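# Cap the marker with two robot arms

## Task

Fit the cap completely onto the marker, making sure the robot is touching the marker or the cap at the moment the cap first becomes fully seated (seating it without any robot contact earns nothing). The capped marker must end up resting entirely on the table and stay capped without the robot holding it. Neither the marker nor the cap may ever enter the marked zones around the arm bases, whether lying on the table or carried through the air. Finish by releasing everything and moving the grippers away.

## Robot and tools

ROBOT. Two arms, left_arm and right_arm, each with six joints plus a two-finger gripper. The joint order everywhere (rows, result lists) is: waist, shoulder, elbow, wrist pitch, wrist yaw, wrist roll. Stated ranges in rad: waist -2.618 to 3.054, shoulder 0.000 to 3.142, elbow 0.000 to 3.142, wrist pitch -1.571 to 1.571, wrist yaw -1.571 to 1.571, wrist roll -2.094 to 2.094. The true limit may sit up to 0.036 rad either way of these.

FRAME. All gripper poses use one scene frame: origin on the tabletop midway between the arms, +z up, +x pointing out across the table, left_arm on the +y side. The arm names do not match image left/right. A gripper's fingers extend along its own +z and close along its own y. end_effector_position (metres) is the point between the finger pads, roughly 1 cm short of the tips; orientation is end_effector_quat_wxyz. Reported hand positions can be inaccurate, worse when the arm is stretched out.

execute_actions(actions). actions is a list of up to 15 actions; each action is a list of up to 15 rows; each row is played for one control step of 1/30 s, and if fewer than 15 rows are given the last row repeats, so one action lasts 0.5 s. A row is a single list covering both arms: 14 numbers in [-1, 1], namely left_arm's 6 joint values then its opening, then right_arm's 6 joint values then its opening. Joint values are offsets, not poses: each is measured from that arm's angles when the current action began (not from the previous row; for a call's first action, from the latest reported angles). Scale: 1.0 equals 1.202 rad for waist, 1.258 shoulder, 1.238 elbow, 2.073 wrist pitch, 2.022 for wrist yaw and wrist roll. Opening is absolute: +1 fully open, -1 closed. Optionally 12 more numbers in 0 to 1 may follow: stiffness multipliers for left_arm's 6 joints then right_arm's 6; they persist until changed. An empty list just returns state and images. If an action would push a joint more than 0.036 rad beyond its range, that action is refused for both arms; a malformed action, or a first action failing this check, cancels the whole call.

move(target, speed, blocking). target is one row in the same 14-number layout (plus optional stiffness); its joint values are offsets from the Joint positions in the latest result that printed them. All joints travel along synchronized paths, so grippers trace curves; paths take 0.5 to 10 s and are cut off at 10 s. speed (rad/s, 0.01 to 2, default 0.5) caps the joint that must travel farthest. Finger openings are sent immediately. Paths ignore obstacles and the other arm. Faster motion and targets set deeper past a contact both mean harder impacts and pushes. blocking=false returns after 0.5 s while motion continues; then use wait or stop before any new move or execute_actions. The result adds a move: line giving the ending (done, off_target, moving, held, fault), limits=held or limits=none, and each arm's joint farthest from target.

wait(seconds), 0 to 10: the arms hold their last command; returns early when a running move ends. stop(): brakes a running move; fast motion needs more room; fingers continue. zoom_image(camera, region): region [x0, y0, x1, y1] in pixels of that camera's latest image, at most 504 by 504. finished_scene(scene): ends the current scene (give its number) irreversibly and reports success.

CAMERAS, all 504x504: cam_head_left, cam_head_right, cam_high, cam_low, cam_left_wrist, cam_right_wrist.

RESULTS. The state line reads left_arm: ... | right_arm: ... with each gripper pose. Joint positions and Joint velocities give one block per arm: six joints (rad, rad/s) then finger-pad gap (m; 0.094 when fully open). Joint targets shows what joints are currently driven toward. grip_measured is the opening on the command scale; each gripper may be off by about 1 mm, consistently. Step readings list joint angles at some steps; HELD plus an arm label means part of that arm's row was held back. "joint command not followed" means a clearance check altered joint targets. "joint sent to its limit" means a joint was stopped at its end; its absence proves nothing. Torque values include offsets and noise. MOTOR HOT appears from 75 °C; at 90 °C that arm halts for 10 s; at 100 °C it goes limp and falls until cooled. FAULT lines report stops.

MOTION LIMITS. Per step, each joint's target stays within a lead of its measured angle: 0.202 rad waist, 0.258 shoulder, 0.238 elbow, 0.573 wrist pitch, 0.522 wrist yaw and roll; and targets are scaled back if they would move the gripper over 70 mm from where it is. Large offsets therefore need several actions; re-command whatever is unfinished. Sending zeros can let an arm droop; to hold it, first send the offsets back to the desired angles, then zeros, topping up if it still sags.

GRIPPING. Keep the commanded opening below grip_measured: about 0.03 below gives a firm hold, less a lighter one. Pad force tops out around 50 to 62 N (lower on thin parts under about 2 mm), with a brief spike at first contact.

AVOID. Letting the arms collide or press on each other; dropping, slamming or shoving objects hard; anything leaving the table; marker or cap entering the base zones. Loose objects may occasionally be nudged by outside disturbances. The robot keeps its last command while you compose a reply, so long pauses mid-grasp add motor heat.

Each tool is called after "Call:" as name([rows], argument=value, ...), one row to a line, values as JSON.

## Session

Call:
execute_actions(actions=[])

Scene clock: 0.00 s.
left_arm: end_effector_position=(+0.5531, +0.5061, +0.1086) grip_measured=+1.000 end_effector_quat_wxyz=(+0.659, -0.434, +0.499, +0.357) | right_arm: end_effector_position=(+0.1412, +0.0645, +0.2671) grip_measured=+1.000 end_effector_quat_wxyz=(+0.702, -0.685, -0.116, +0.159)
Joint names: [waist, shoulder, elbow, wrist pitch, wrist yaw, wrist roll]
Joint positions: left_arm=[-0.003  2.534  1.383  1.386 -1.008 -0.019  0.094] | right_arm=[ 0.849  1.522  0.736  0.919 -1.296 -1.388  0.094]
Joint velocities: left_arm=[-0.007  0.017  0.002  0.066  0.007 -0.037  0.   ] | right_arm=[ 0.002  0.022  0.002 -0.007 -0.066 -0.037  0.   ]
Joint torques (N m, as the arm reports them, + toward a larger angle): no reading
Motor temperatures (°C, as the motors report them): left_arm=[23 21 23 24 24 21] | right_arm=[23 21 25 21 20 23]
Joint targets: left_arm=[-0.003 2.536 1.384 1.371 -1.005 -0.018] | right_arm=[0.849 1.513 0.748 0.916 -1.293 -1.379]
Joint stiffness scale: left_arm=[1. 1. 1. 1. 1. 1.] | right_arm=[1. 1. 1. 1. 1. 1.]

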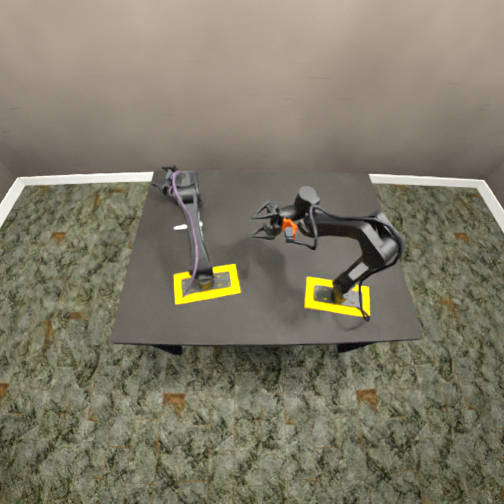

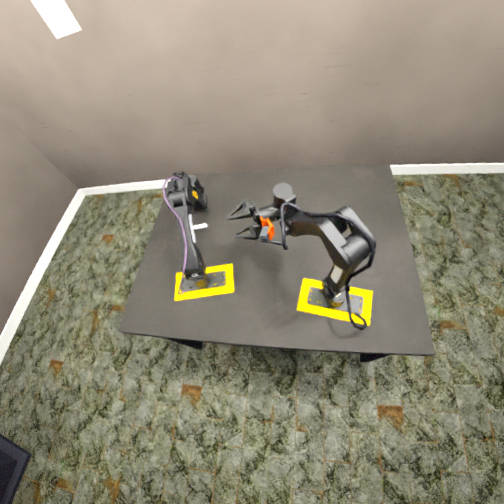

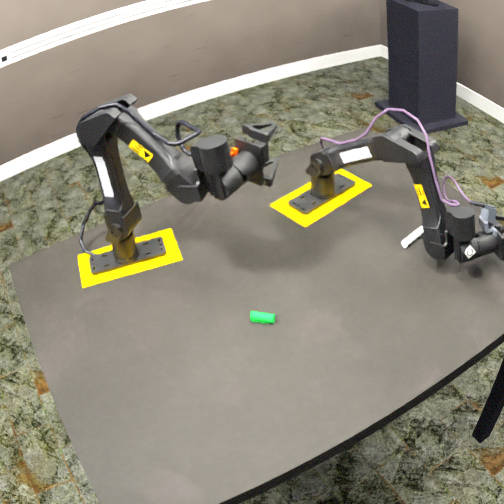

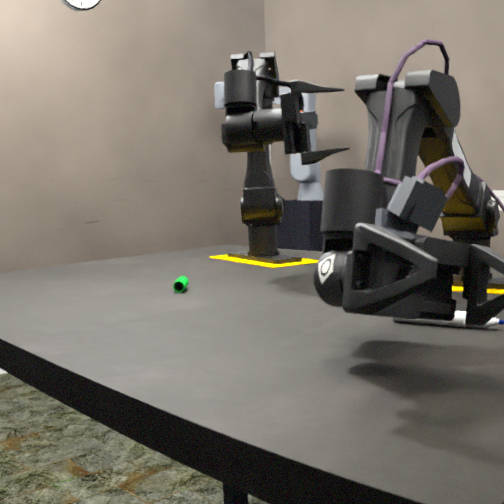

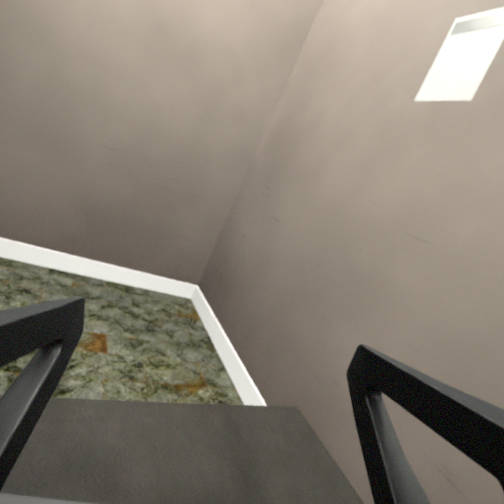

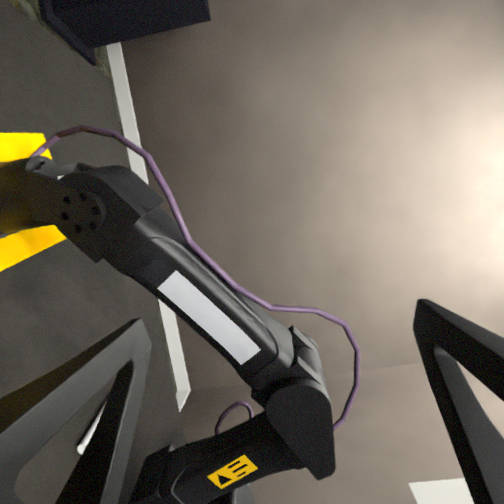

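Call:
move(target=[0.086,-0.765,0.074,-1,0.499,0.01,1,0.1,0.279,0.781,-1,0.641,0.686,1], speed=1.0)

Call:
move(target=[0,0,0,-0.38,0,0,1,0,0,0,-0.12,0,0,1], speed=1.0)

Scene clock: 41.67 s.
left_arm: end_effector_position=(+0.4698, +0.3807, +0.2362) grip_measured=+1.000 end_effector_quat_wxyz=(+0.380, -0.136, +0.913, +0.058) | right_arm: end_effector_position=(+0.2670, +0.0026, +0.1387) grip_measured=+1.000 end_effector_quat_wxyz=(+0.101, -0.380, +0.918, +0.045)
Joint names: [waist, shoulder, elbow, wrist pitch, wrist yaw, wrist roll]
Joint positions: left_arm=[ 0.091  1.579  1.453 -0.657 -0.009 -0.006  0.094] | right_arm=[ 0.958  1.869  1.669 -1.149 -0.009 -0.012  0.094]
Joint velocities: left_arm=[-0.017 -0.002  0.007  0.066  0.022 -0.022  0.   ] | right_arm=[-0.022 -0.032 -0.012 -0.051  0.022 -0.051  0.   ]
Joint torques (N m, as the arm reports them, + toward a larger angle): left_arm=[ 0.89 -9.61  8.39  1.44  0.09  0.1 ] | right_arm=[ 0.99 -9.48  9.39  0.73  0.06  0.08]
Motor temperatures (°C, as the motors report them): left_arm=[23 29 24 28 24 21] | right_arm=[23 23 27 25 20 23]
Joint targets: left_arm=[0.101 1.571 1.474 -0.687 0.002 0.001] | right_arm=[0.970 1.874 1.703 -1.154 0.000 -0.001]
Joint stiffness scale: left_arm=[1. 1. 1. 1. 1. 1.] | right_arm=[1. 1. 1. 1. 1. 1.]
move: off_target (left_arm, right_arm); limits=none; left_arm: farthest joint: the wrist pitch, 0.030 radians from its target (2.073 radians at the start); right_arm: farthest joint: the elbow, 0.034 radians from its target (0.967 radians at the start)

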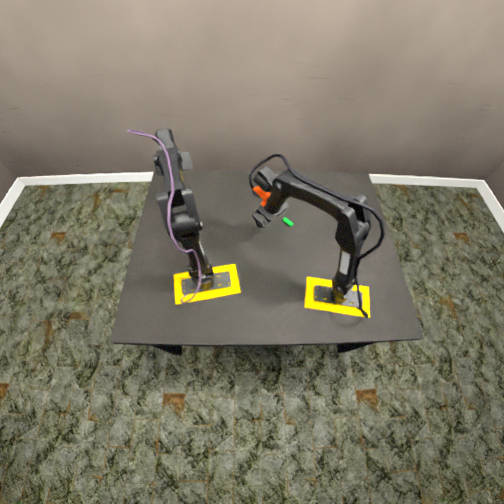

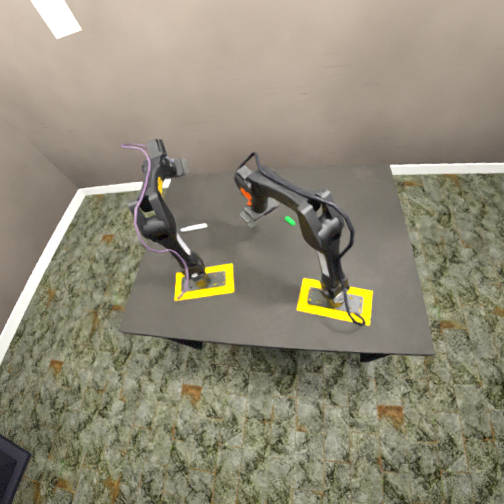

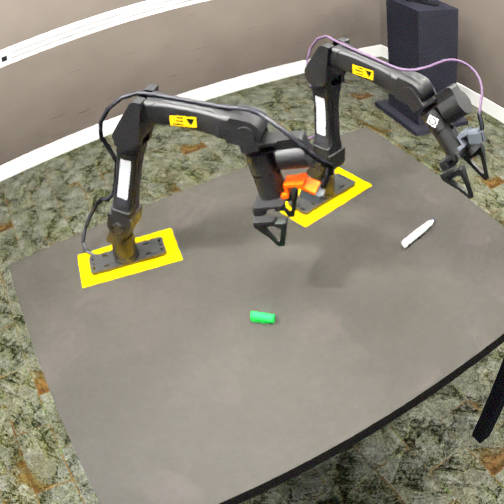

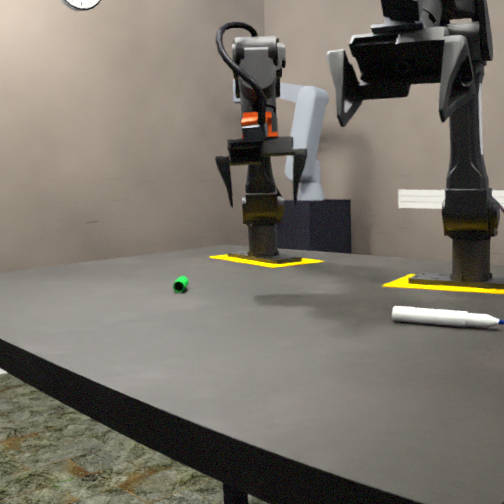

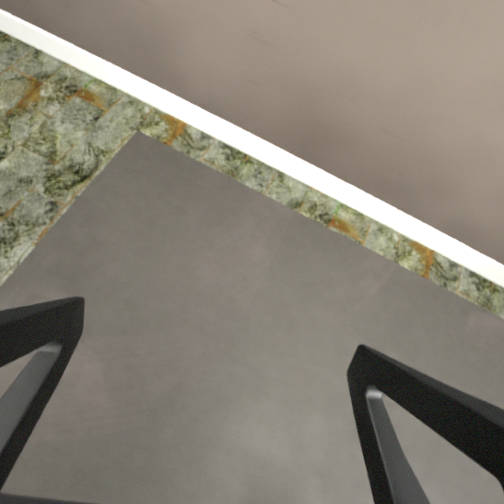

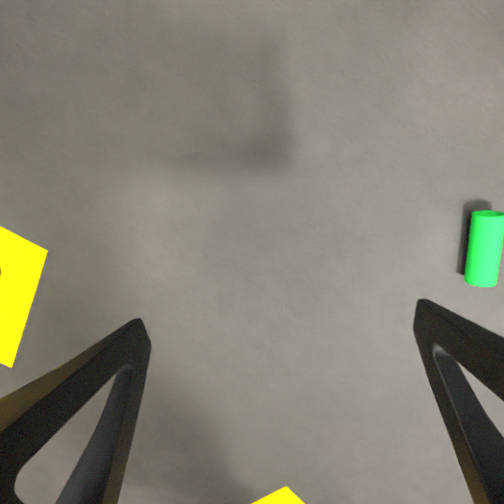

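Scene clock: 43.33 s.
left_arm: end_effector_position=(+0.3056, +0.3324, +0.1631) grip_measured=+1.000 end_effector_quat_wxyz=(+0.010, -0.146, +0.989, +0.006) | right_arm: end_effector_position=(+0.2244, -0.0389, +0.1327) grip_measured=+1.000 end_effector_quat_wxyz=(-0.010, -0.382, +0.924, +0.001)
Joint names: [waist, shoulder, elbow, wrist pitch, wrist yaw, wrist roll]
Joint positions: left_arm=[ 0.091  1.579  1.453 -1.424 -0.009 -0.006  0.094] | right_arm=[ 0.958  1.869  1.669 -1.39  -0.009 -0.012  0.094]
Joint velocities: left_arm=[-0.007 -0.002 -0.002  0.037  0.022  0.022  0.   ] | right_arm=[-0.007  0.027  0.007  0.022 -0.007 -0.007  0.   ]
Joint torques (N m, as the arm reports them, + toward a larger angle): left_arm=[ 0.03 -7.57  5.75  0.35  0.01  0.04] | right_arm=[ 0.01 -9.46  6.53  0.25  0.    0.02]
Motor temperatures (°C, as the motors report them): left_arm=[23 28 24 27 24 21] | right_arm=[23 23 27 25 20 23]
Joint targets: left_arm=[0.091 1.579 1.453 -1.445 -0.009 -0.006] | right_arm=[0.958 1.869 1.669 -1.397 -0.009 -0.012]
Joint stiffness scale: left_arm=[1. 1. 1. 1. 1. 1.] | right_arm=[1. 1. 1. 1. 1. 1.]
move: done; limits=none; left_arm: farthest joint: the wrist pitch, 0.020 radians from its target (0.788 radians at the start); right_arm: farthest joint: the wrist pitch, 0.008 radians from its target (0.249 radians at the start)

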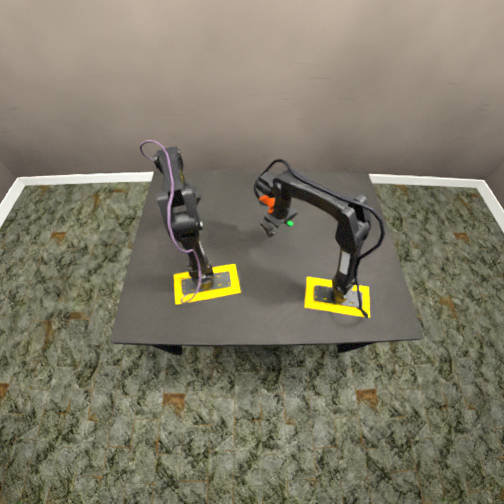

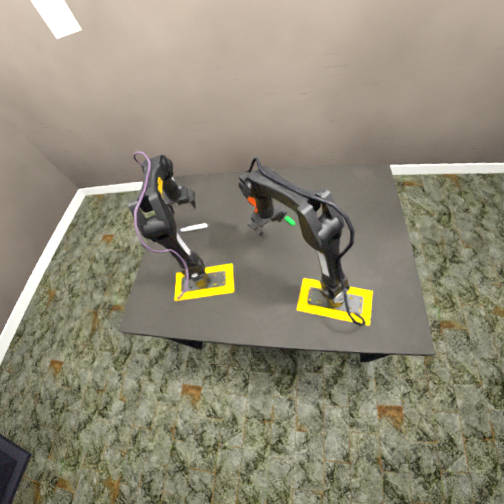

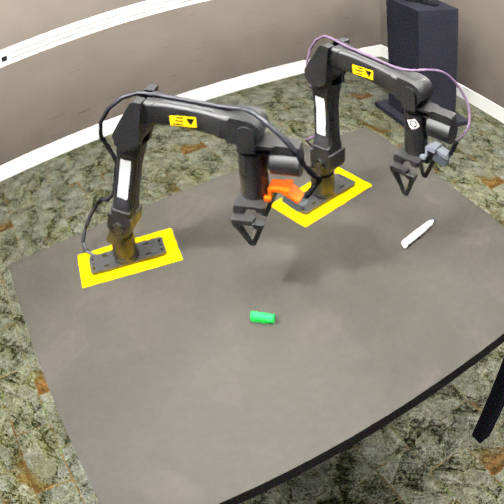

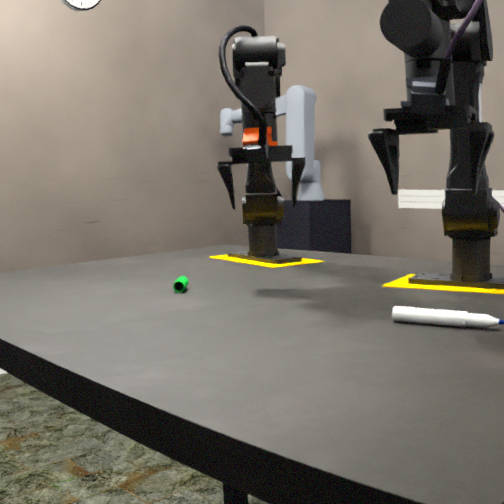

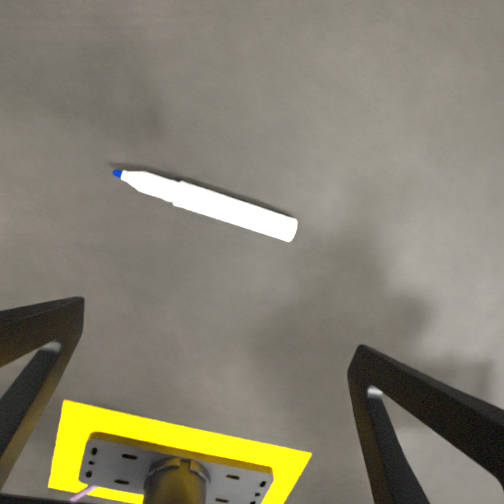

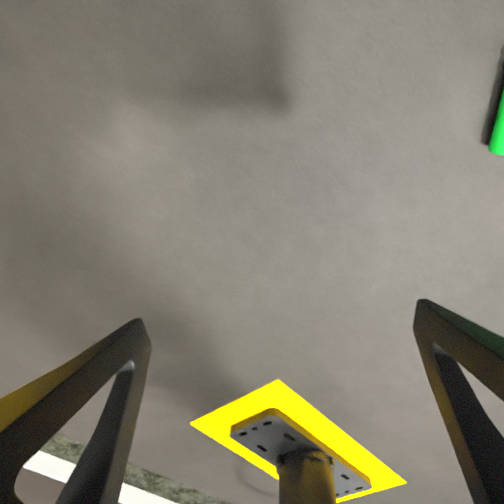

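Call:
move(target=[0,0.114,-0.059,0.1,0,0.94,1,-0.281,0.243,0.344,-0.034,0,0,1], speed=1.0)

Scene clock: 110.87 s.
left_arm: end_effector_position=(+0.3435, +0.3435, +0.1147) grip_measured=+1.000 end_effector_quat_wxyz=(+0.005, +0.718, +0.696, +0.018) | right_arm: end_effector_position=(+0.3589, -0.0990, +0.1202) grip_measured=+1.000 end_effector_quat_wxyz=(+0.002, -0.225, +0.974, +0.005)
Joint names: [waist, shoulder, elbow, wrist pitch, wrist yaw, wrist roll]
Joint positions: left_arm=[ 0.091  1.709  1.401 -1.226 -0.009  1.889  0.094] | right_arm=[ 0.627  2.173  2.062 -1.453 -0.009 -0.012  0.094]
Joint velocities: left_arm=[-0.007 -0.012  0.007 -0.022 -0.066 -0.051  0.   ] | right_arm=[ 0.012 -0.012  0.002  0.007 -0.022 -0.007  0.   ]
Joint torques (N m, as the arm reports them, + toward a larger angle): left_arm=[ 0.1  -7.95  4.31  0.63  0.01  0.1 ] | right_arm=[ -0.65 -12.18   8.91   0.29  -0.01   0.02]
Motor temperatures (°C, as the motors report them): left_arm=[23 25 25 25 24 21] | right_arm=[23 26 27 22 20 23]
Joint targets: left_arm=[0.091 1.722 1.380 -1.217 -0.009 1.895] | right_arm=[0.620 2.175 2.095 -1.460 -0.009 -0.012]
Joint stiffness scale: left_arm=[1. 1. 1. 1. 1. 1.] | right_arm=[1. 1. 1. 1. 1. 1.]
move: off_target (left_arm, right_arm); limits=none; left_arm: farthest joint: the elbow, 0.021 radians from its target (0.073 radians at the start); right_arm: farthest joint: the elbow, 0.033 radians from its target (0.426 radians at the start)

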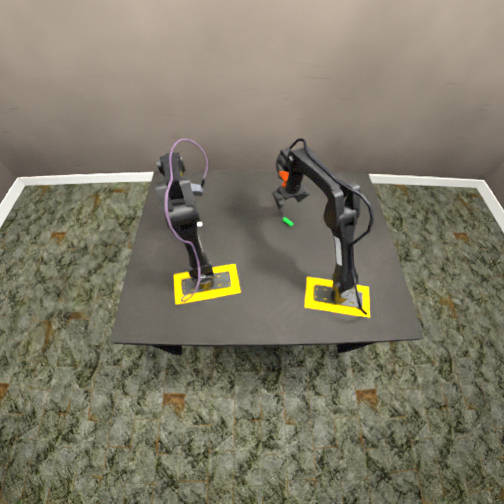

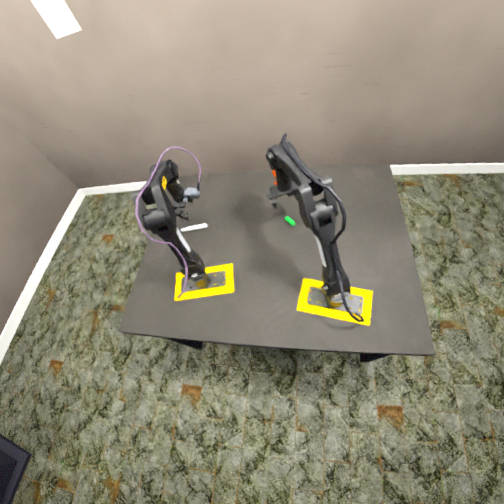

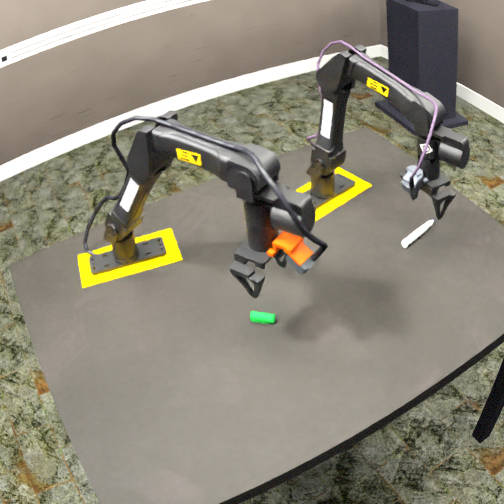

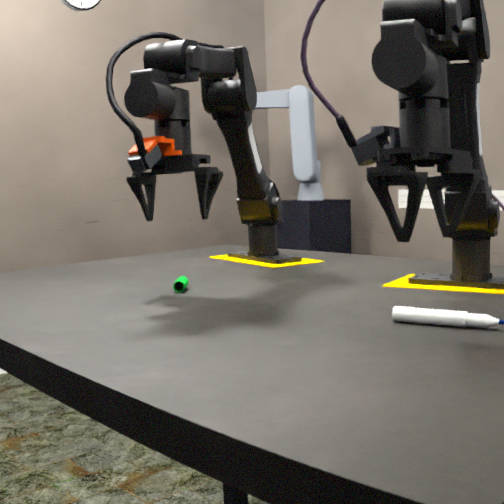

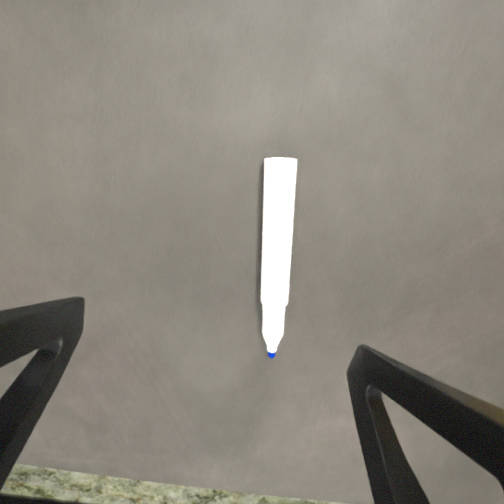

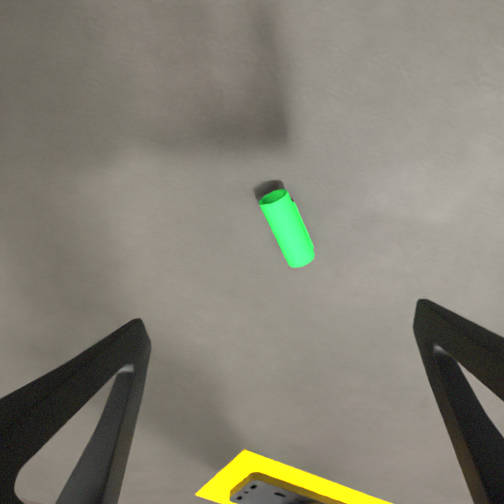

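Call:
move(target=[-0.068,-0.04,-0.231,0.095,0,-0.04,1,-0.033,0.081,-0.082,0.085,0,-0.175,1], speed=0.6)

Scene clock: 148.57 s.
left_arm: end_effector_position=(+0.3189, +0.3142, +0.0572) grip_measured=+1.000 end_effector_quat_wxyz=(-0.007, +0.718, +0.696, -0.003) | right_arm: end_effector_position=(+0.3753, -0.1058, +0.0510) grip_measured=+1.000 end_effector_quat_wxyz=(-0.020, -0.373, +0.928, +0.004)
Joint names: [waist, shoulder, elbow, wrist pitch, wrist yaw, wrist roll]
Joint positions: left_arm=[ 0.017  1.678  1.134 -1.038 -0.009  1.814  0.094] | right_arm=[ 0.597  2.281  1.963 -1.293 -0.009 -0.354  0.094]
Joint velocities: left_arm=[-0.012  0.002 -0.007  0.066  0.007  0.022  0.   ] | right_arm=[ 0.002 -0.007 -0.002 -0.007 -0.037  0.007  0.   ]
Joint torques (N m, as the arm reports them, + toward a larger angle): left_arm=[ -0.67 -10.36   4.21   0.53   0.01  -0.02] | right_arm=[ -0.8  -13.97   6.21   0.44  -0.01  -0.09]
Motor temperatures (°C, as the motors report them): left_arm=[23 25 24 25 24 21] | right_arm=[23 28 28 22 20 23]
Joint targets: left_arm=[0.010 1.659 1.115 -1.028 -0.009 1.808] | right_arm=[0.587 2.275 1.960 -1.277 -0.009 -0.366]
Joint stiffness scale: left_arm=[1. 1. 1. 1. 1. 1.] | right_arm=[1. 1. 1. 1. 1. 1.]
move: done; limits=none; left_arm: farthest joint: the shoulder, 0.019 radians from its target (0.051 radians at the start); right_arm: farthest joint: the wrist pitch, 0.016 radians from its target (0.176 radians at the start)

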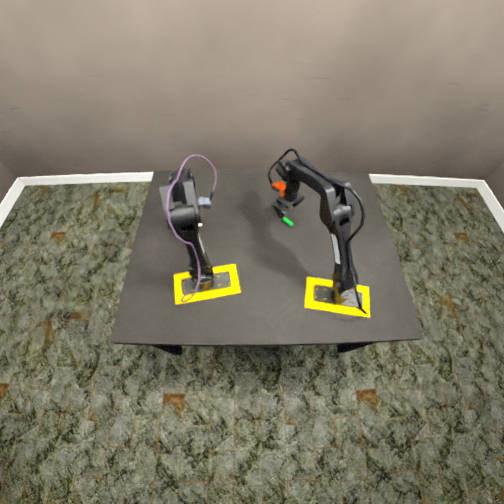

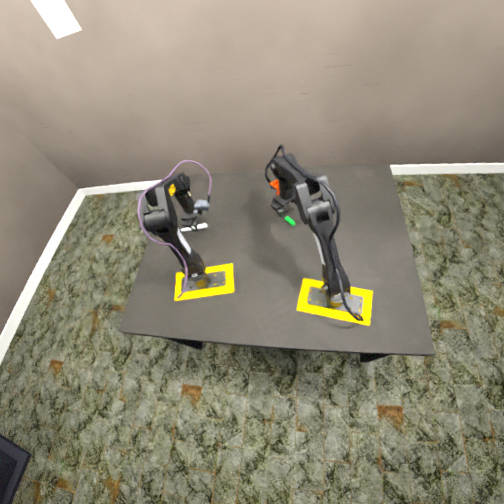

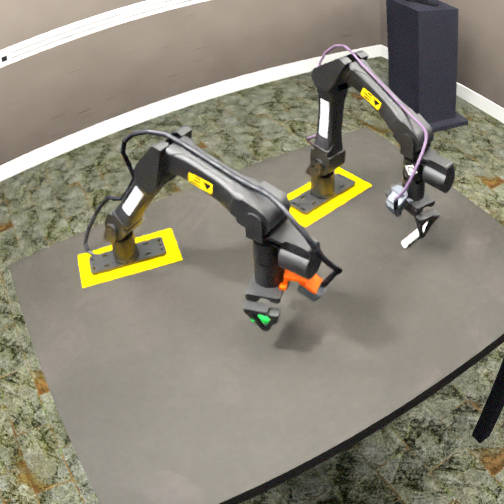

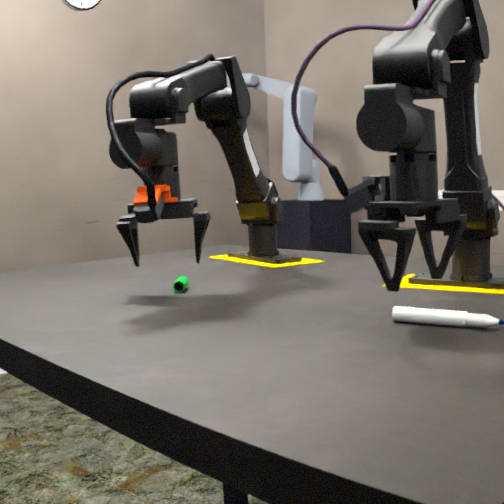

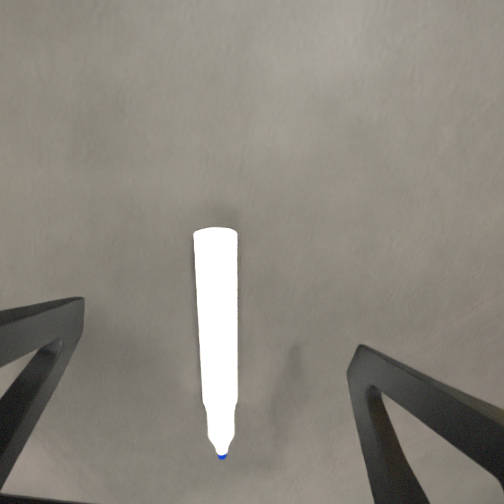

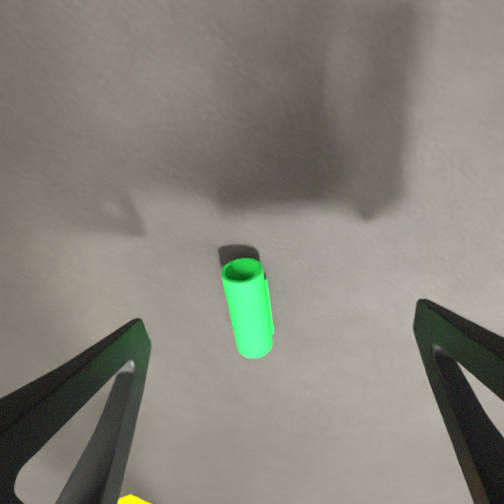

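Call:
move(target=[0,0.025,-0.108,0.086,0,0,1,0.036,-0.064,-0.2,0.112,0,0.017,1], speed=0.4)

Scene clock: 165.53 s.
left_arm: end_effector_position=(+0.3205, +0.3146, +0.0252) grip_measured=+1.000 end_effector_quat_wxyz=(+0.003, +0.718, +0.696, +0.012) | right_arm: end_effector_position=(+0.3573, -0.0980, +0.0094) grip_measured=+1.000 end_effector_quat_wxyz=(-0.011, -0.378, +0.926, +0.004)
Joint names: [waist, shoulder, elbow, wrist pitch, wrist yaw, wrist roll]
Joint positions: left_arm=[ 0.017  1.698  1.02  -0.87  -0.009  1.814  0.094] | right_arm=[ 0.631  2.237  1.722 -1.078 -0.009 -0.331  0.094]
Joint velocities: left_arm=[-0.002 -0.002 -0.022  0.007 -0.037  0.022  0.   ] | right_arm=[-0.007  0.012  0.012  0.007 -0.051  0.022  0.   ]
Joint torques (N m, as the arm reports them, + toward a larger angle): left_arm=[ 0.02 -7.37  3.97  0.58 -0.01  0.03] | right_arm=[  0.74 -16.37   5.91   0.49   0.     0.13]
Motor temperatures (°C, as the motors report them): left_arm=[23 26 24 25 24 21] | right_arm=[23 30 28 22 20 23]
Joint targets: left_arm=[0.017 1.710 1.000 -0.860 -0.009 1.814] | right_arm=[0.640 2.200 1.715 -1.061 -0.009 -0.320]
Joint stiffness scale: left_arm=[1. 1. 1. 1. 1. 1.] | right_arm=[1. 1. 1. 1. 1. 1.]
move: off_target (right_arm); limits=none; left_arm: farthest joint: the elbow, 0.020 radians from its target (0.134 radians at the start); right_arm: farthest joint: the shoulder, 0.036 radians from its target (0.080 radians at the start)

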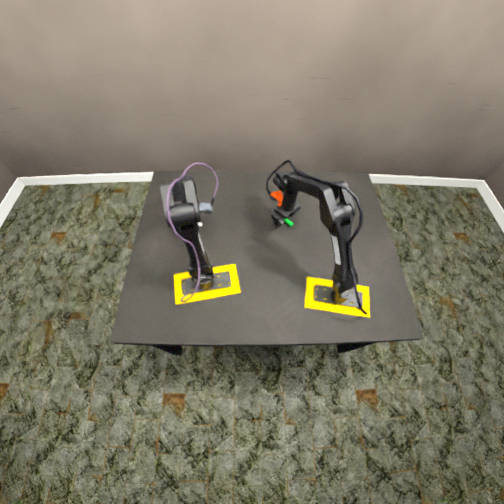

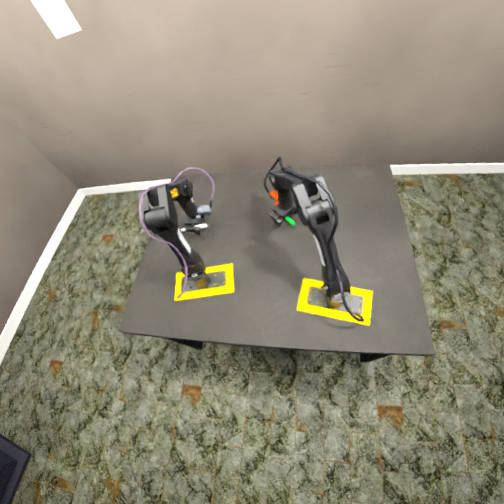

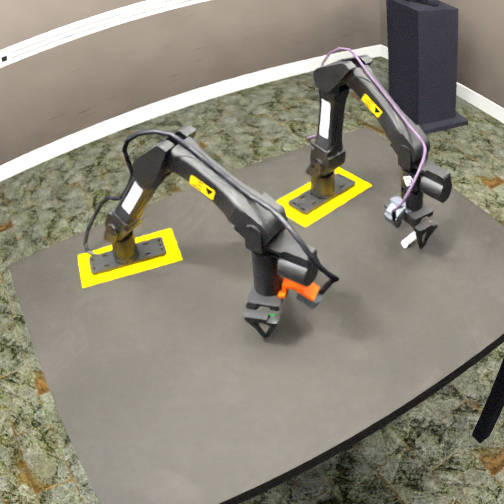

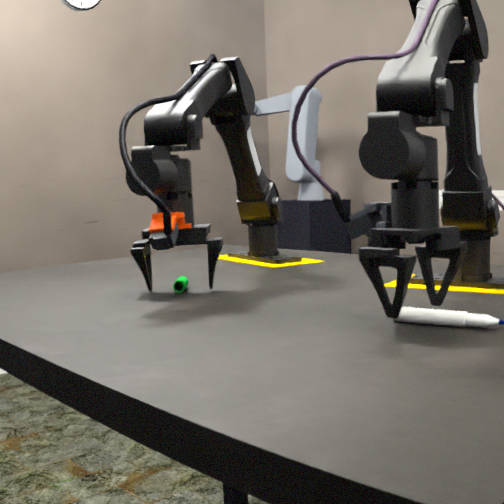

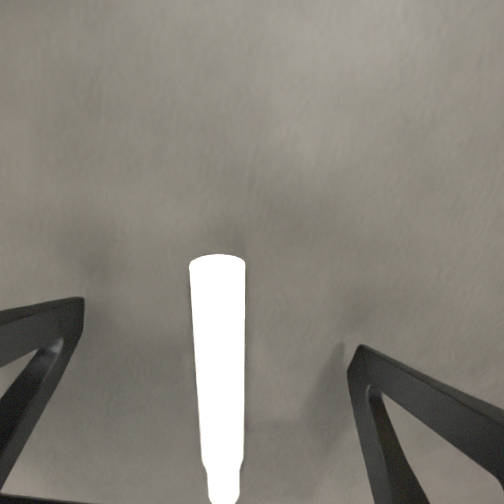

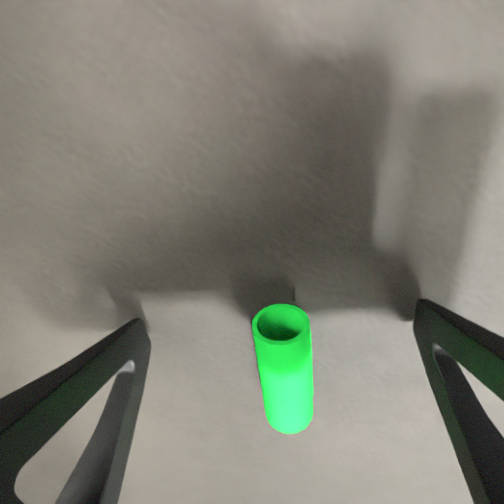

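Call:
move(target=[0,0.01,-0.052,0.026,0,0,1,0,-0.045,0,0.008,0,0,1], speed=0.3)

Scene clock: 180.73 s.
left_arm: end_effector_position=(+0.3156, +0.3135, +0.0152) grip_measured=+1.000 end_effector_quat_wxyz=(+0.003, +0.718, +0.696, +0.012) | right_arm: end_effector_position=(+0.3599, -0.0968, +0.0195) grip_measured=+1.000 end_effector_quat_wxyz=(+0.002, -0.378, +0.926, +0.005)
Joint names: [waist, shoulder, elbow, wrist pitch, wrist yaw, wrist roll]
Joint positions: left_arm=[ 0.017  1.698  0.976 -0.825 -0.009  1.814  0.094] | right_arm=[ 0.631  2.212  1.722 -1.077 -0.009 -0.331  0.094]
Joint velocities: left_arm=[-0.002 -0.012 -0.002 -0.022  0.007 -0.066  0.   ] | right_arm=[-0.007 -0.007  0.017  0.022  0.022 -0.022  0.   ]
Joint torques (N m, as the arm reports them, + toward a larger angle): left_arm=[ 0.08 -7.11  3.78  0.6   0.01  0.03] | right_arm=[ -0.01 -15.83   6.5    0.52  -0.01   0.02]
Motor temperatures (°C, as the motors report them): left_arm=[23 25 24 25 24 21] | right_arm=[23 33 27 22 20 23]
Joint targets: left_arm=[0.017 1.711 0.955 -0.816 -0.009 1.814] | right_arm=[0.631 2.180 1.722 -1.061 -0.009 -0.331]
Joint stiffness scale: left_arm=[1. 1. 1. 1. 1. 1.] | right_arm=[1. 1. 1. 1. 1. 1.]
move: off_target (right_arm); limits=none; left_arm: farthest joint: the elbow, 0.020 radians from its target (0.064 radians at the start); right_arm: farthest joint: the shoulder, 0.031 radians from its target (0.056 radians at the start)

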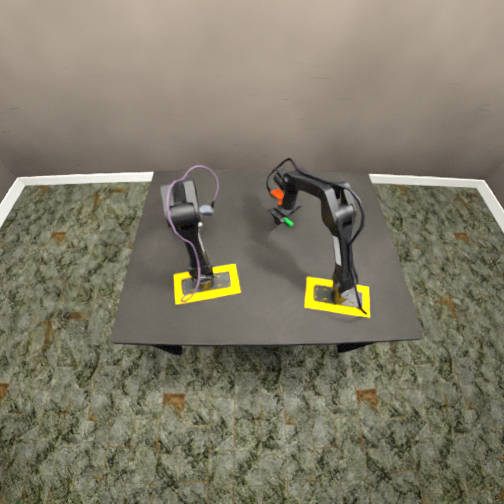

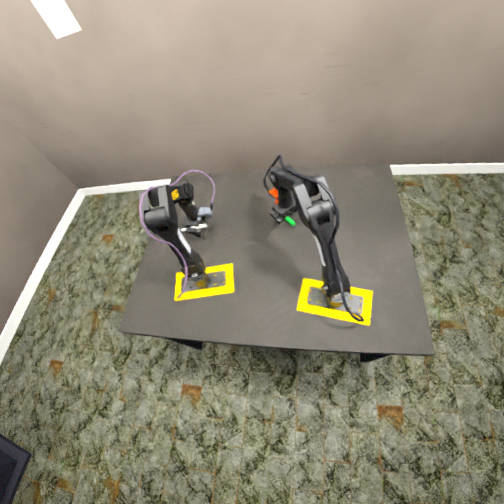

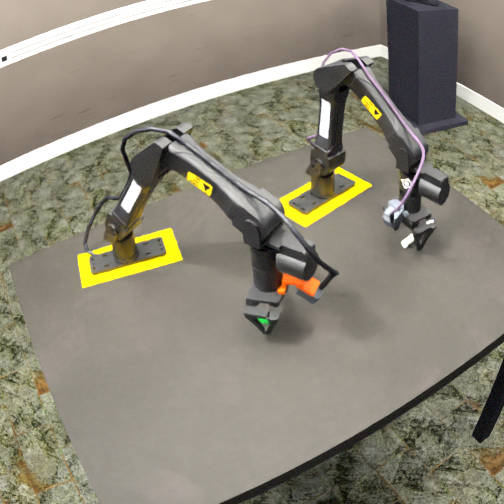

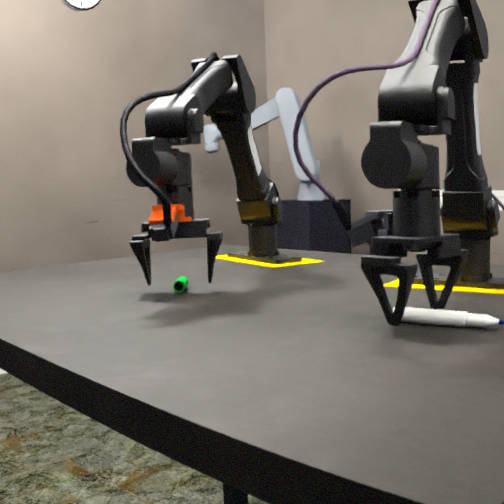

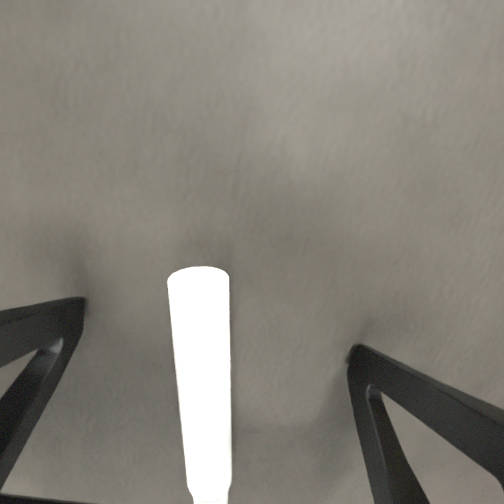

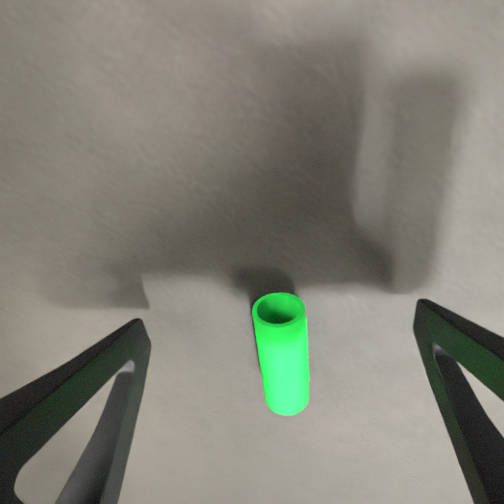

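Call:
move(target=[0,0.01,-0.017,0.004,0,0,1,0,-0.012,0,-0.012,0,0,1], speed=0.3)

Call:
move(target=[0,0.01,-0.017,0.004,0,0,-0.65,0,-0.02,0,0.006,0,0,-0.65], speed=0.3)

Scene clock: 189.73 s.
left_arm: end_effector_position=(+0.3158, +0.3136, +0.0152) grip_measured=+1.000 end_effector_quat_wxyz=(+0.003, +0.718, +0.696, +0.012) | right_arm: end_effector_position=(+0.3562, -0.0986, +0.0195) grip_measured=+1.000 end_effector_quat_wxyz=(-0.007, -0.378, +0.926, +0.004)
Joint names: [waist, shoulder, elbow, wrist pitch, wrist yaw, wrist roll]
Joint positions: left_arm=[ 0.017  1.698  0.976 -0.825 -0.009  1.814  0.094] | right_arm=[ 0.631  2.212  1.722 -1.094 -0.009 -0.331  0.094]
Joint velocities: left_arm=[-0.007 -0.012 -0.017 -0.081 -0.037 -0.022  0.   ] | right_arm=[ 0.002 -0.022 -0.007  0.022 -0.007  0.037  0.   ]
Joint torques (N m, as the arm reports them, + toward a larger angle): left_arm=[ 0.02 -7.1   3.78  0.58  0.    0.04] | right_arm=[ -0.01 -14.07   6.44   0.24  -0.01   0.02]
Motor temperatures (°C, as the motors report them): left_arm=[23 25 24 25 24 21] | right_arm=[23 33 27 22 20 23]
Joint targets: left_arm=[0.017 1.711 0.955 -0.817 -0.009 1.814] | right_arm=[0.631 2.197 1.722 -1.102 -0.009 -0.331]
Joint stiffness scale: left_arm=[1. 1. 1. 1. 1. 1.] | right_arm=[1. 1. 1. 1. 1. 1.]
move: off_target (left_arm); limits=none; left_arm: farthest joint: the elbow, 0.021 radians from its target (0.021 radians at the start); right_arm: farthest joint: the shoulder, 0.015 radians from its target (0.015 radians at the start)

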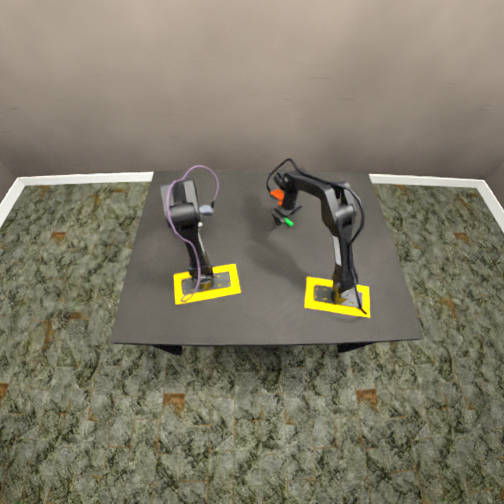

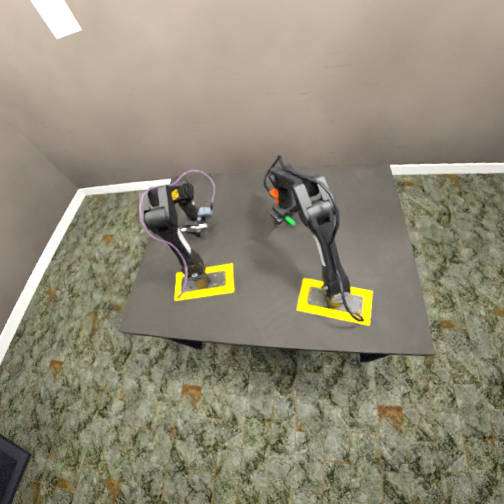

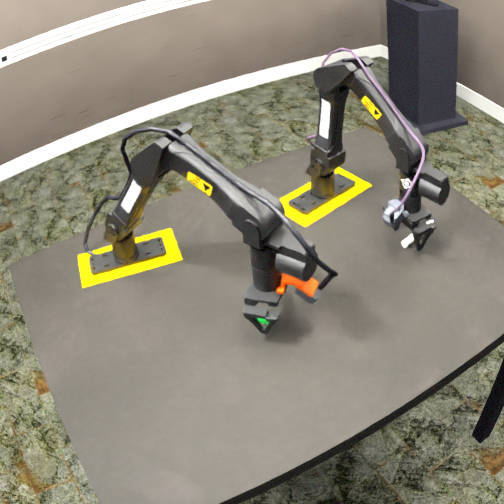

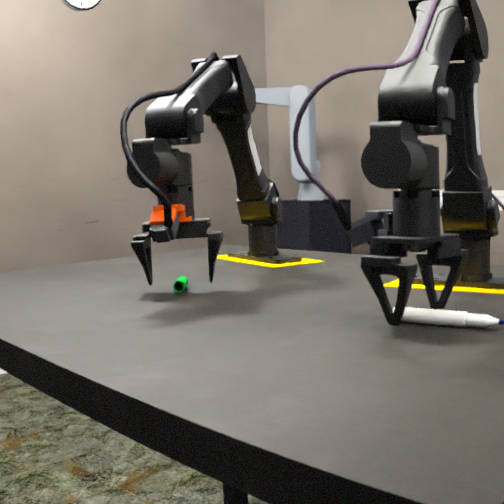

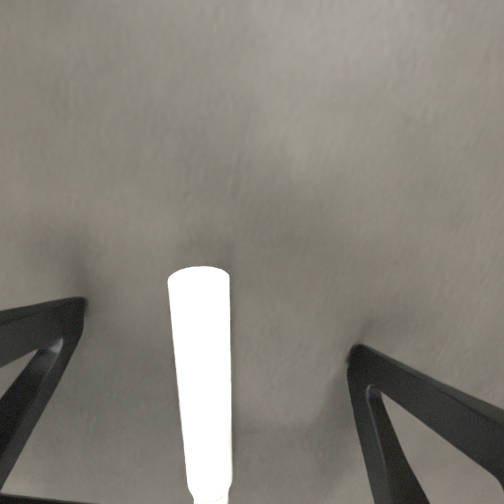

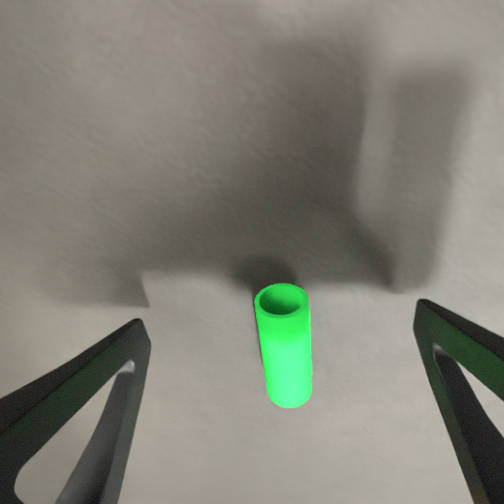

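Scene clock: 190.43 s.
left_arm: end_effector_position=(+0.3158, +0.3136, +0.0152) grip_measured=-0.639 end_effector_quat_wxyz=(+0.003, +0.718, +0.696, +0.013) | right_arm: end_effector_position=(+0.3562, -0.0986, +0.0195) grip_measured=-0.647 end_effector_quat_wxyz=(-0.007, -0.378, +0.926, +0.004)
Joint names: [waist, shoulder, elbow, wrist pitch, wrist yaw, wrist roll]
Joint positions: left_arm=[ 0.017  1.698  0.976 -0.825 -0.009  1.814  0.017] | right_arm=[ 0.631  2.212  1.722 -1.094 -0.009 -0.331  0.017]
Joint velocities: left_arm=[-0.012  0.002  0.007  0.037  0.051  0.007 -0.001] | right_arm=[-0.007 -0.022  0.002  0.022 -0.037 -0.022  0.001]
Joint torques (N m, as the arm reports them, + toward a larger angle): left_arm=[-0.01 -7.1   3.76  0.6   0.    0.02] | right_arm=[ -0.01 -15.07   6.45   0.47  -0.01   0.02]
Motor temperatures (°C, as the motors report them): left_arm=[23 25 24 25 24 21] | right_arm=[23 33 27 22 20 23]
Joint targets: left_arm=[0.017 1.711 0.955 -0.816 -0.009 1.814] | right_arm=[0.631 2.186 1.722 -1.081 -0.009 -0.331]
Joint stiffness scale: left_arm=[1. 1. 1. 1. 1. 1.] | right_arm=[1. 1. 1. 1. 1. 1.]
move: off_target (left_arm, right_arm); limits=none; left_arm: farthest joint: the elbow, 0.021 radians from its target (0.021 radians at the start); right_arm: farthest joint: the shoulder, 0.025 radians from its target (0.025 radians at the start)

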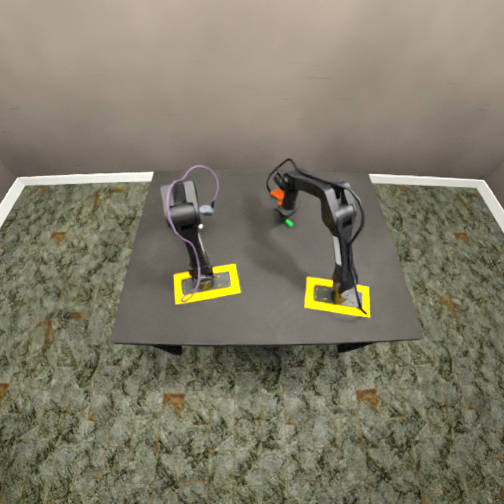

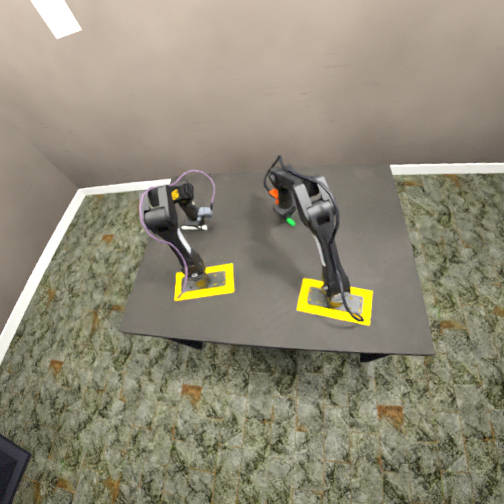

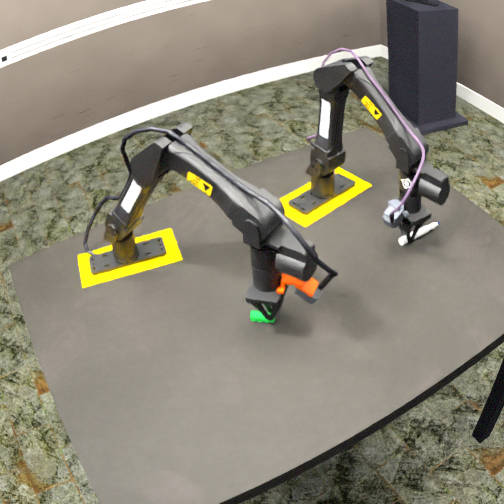

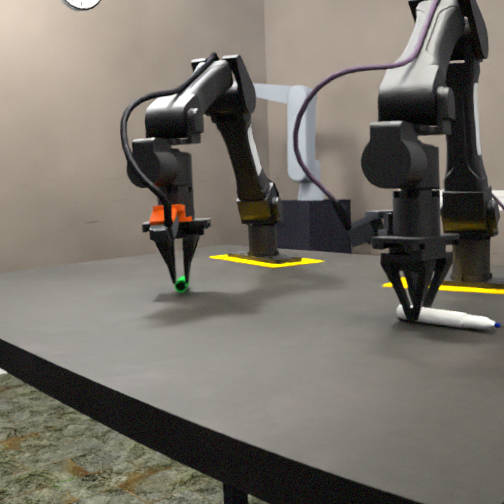

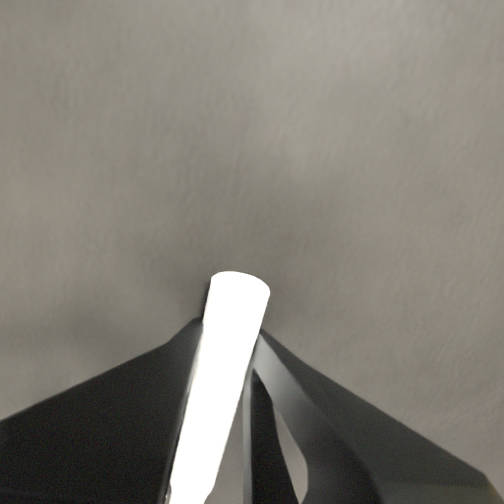

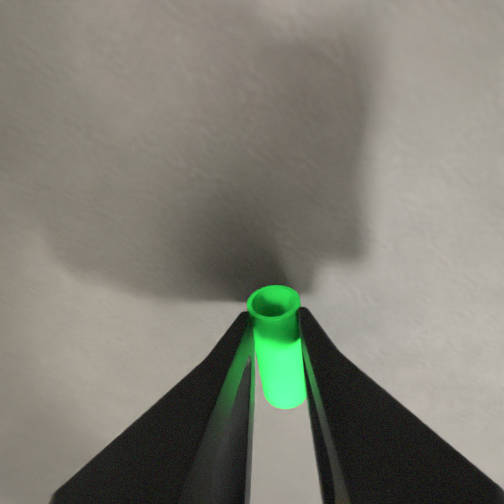

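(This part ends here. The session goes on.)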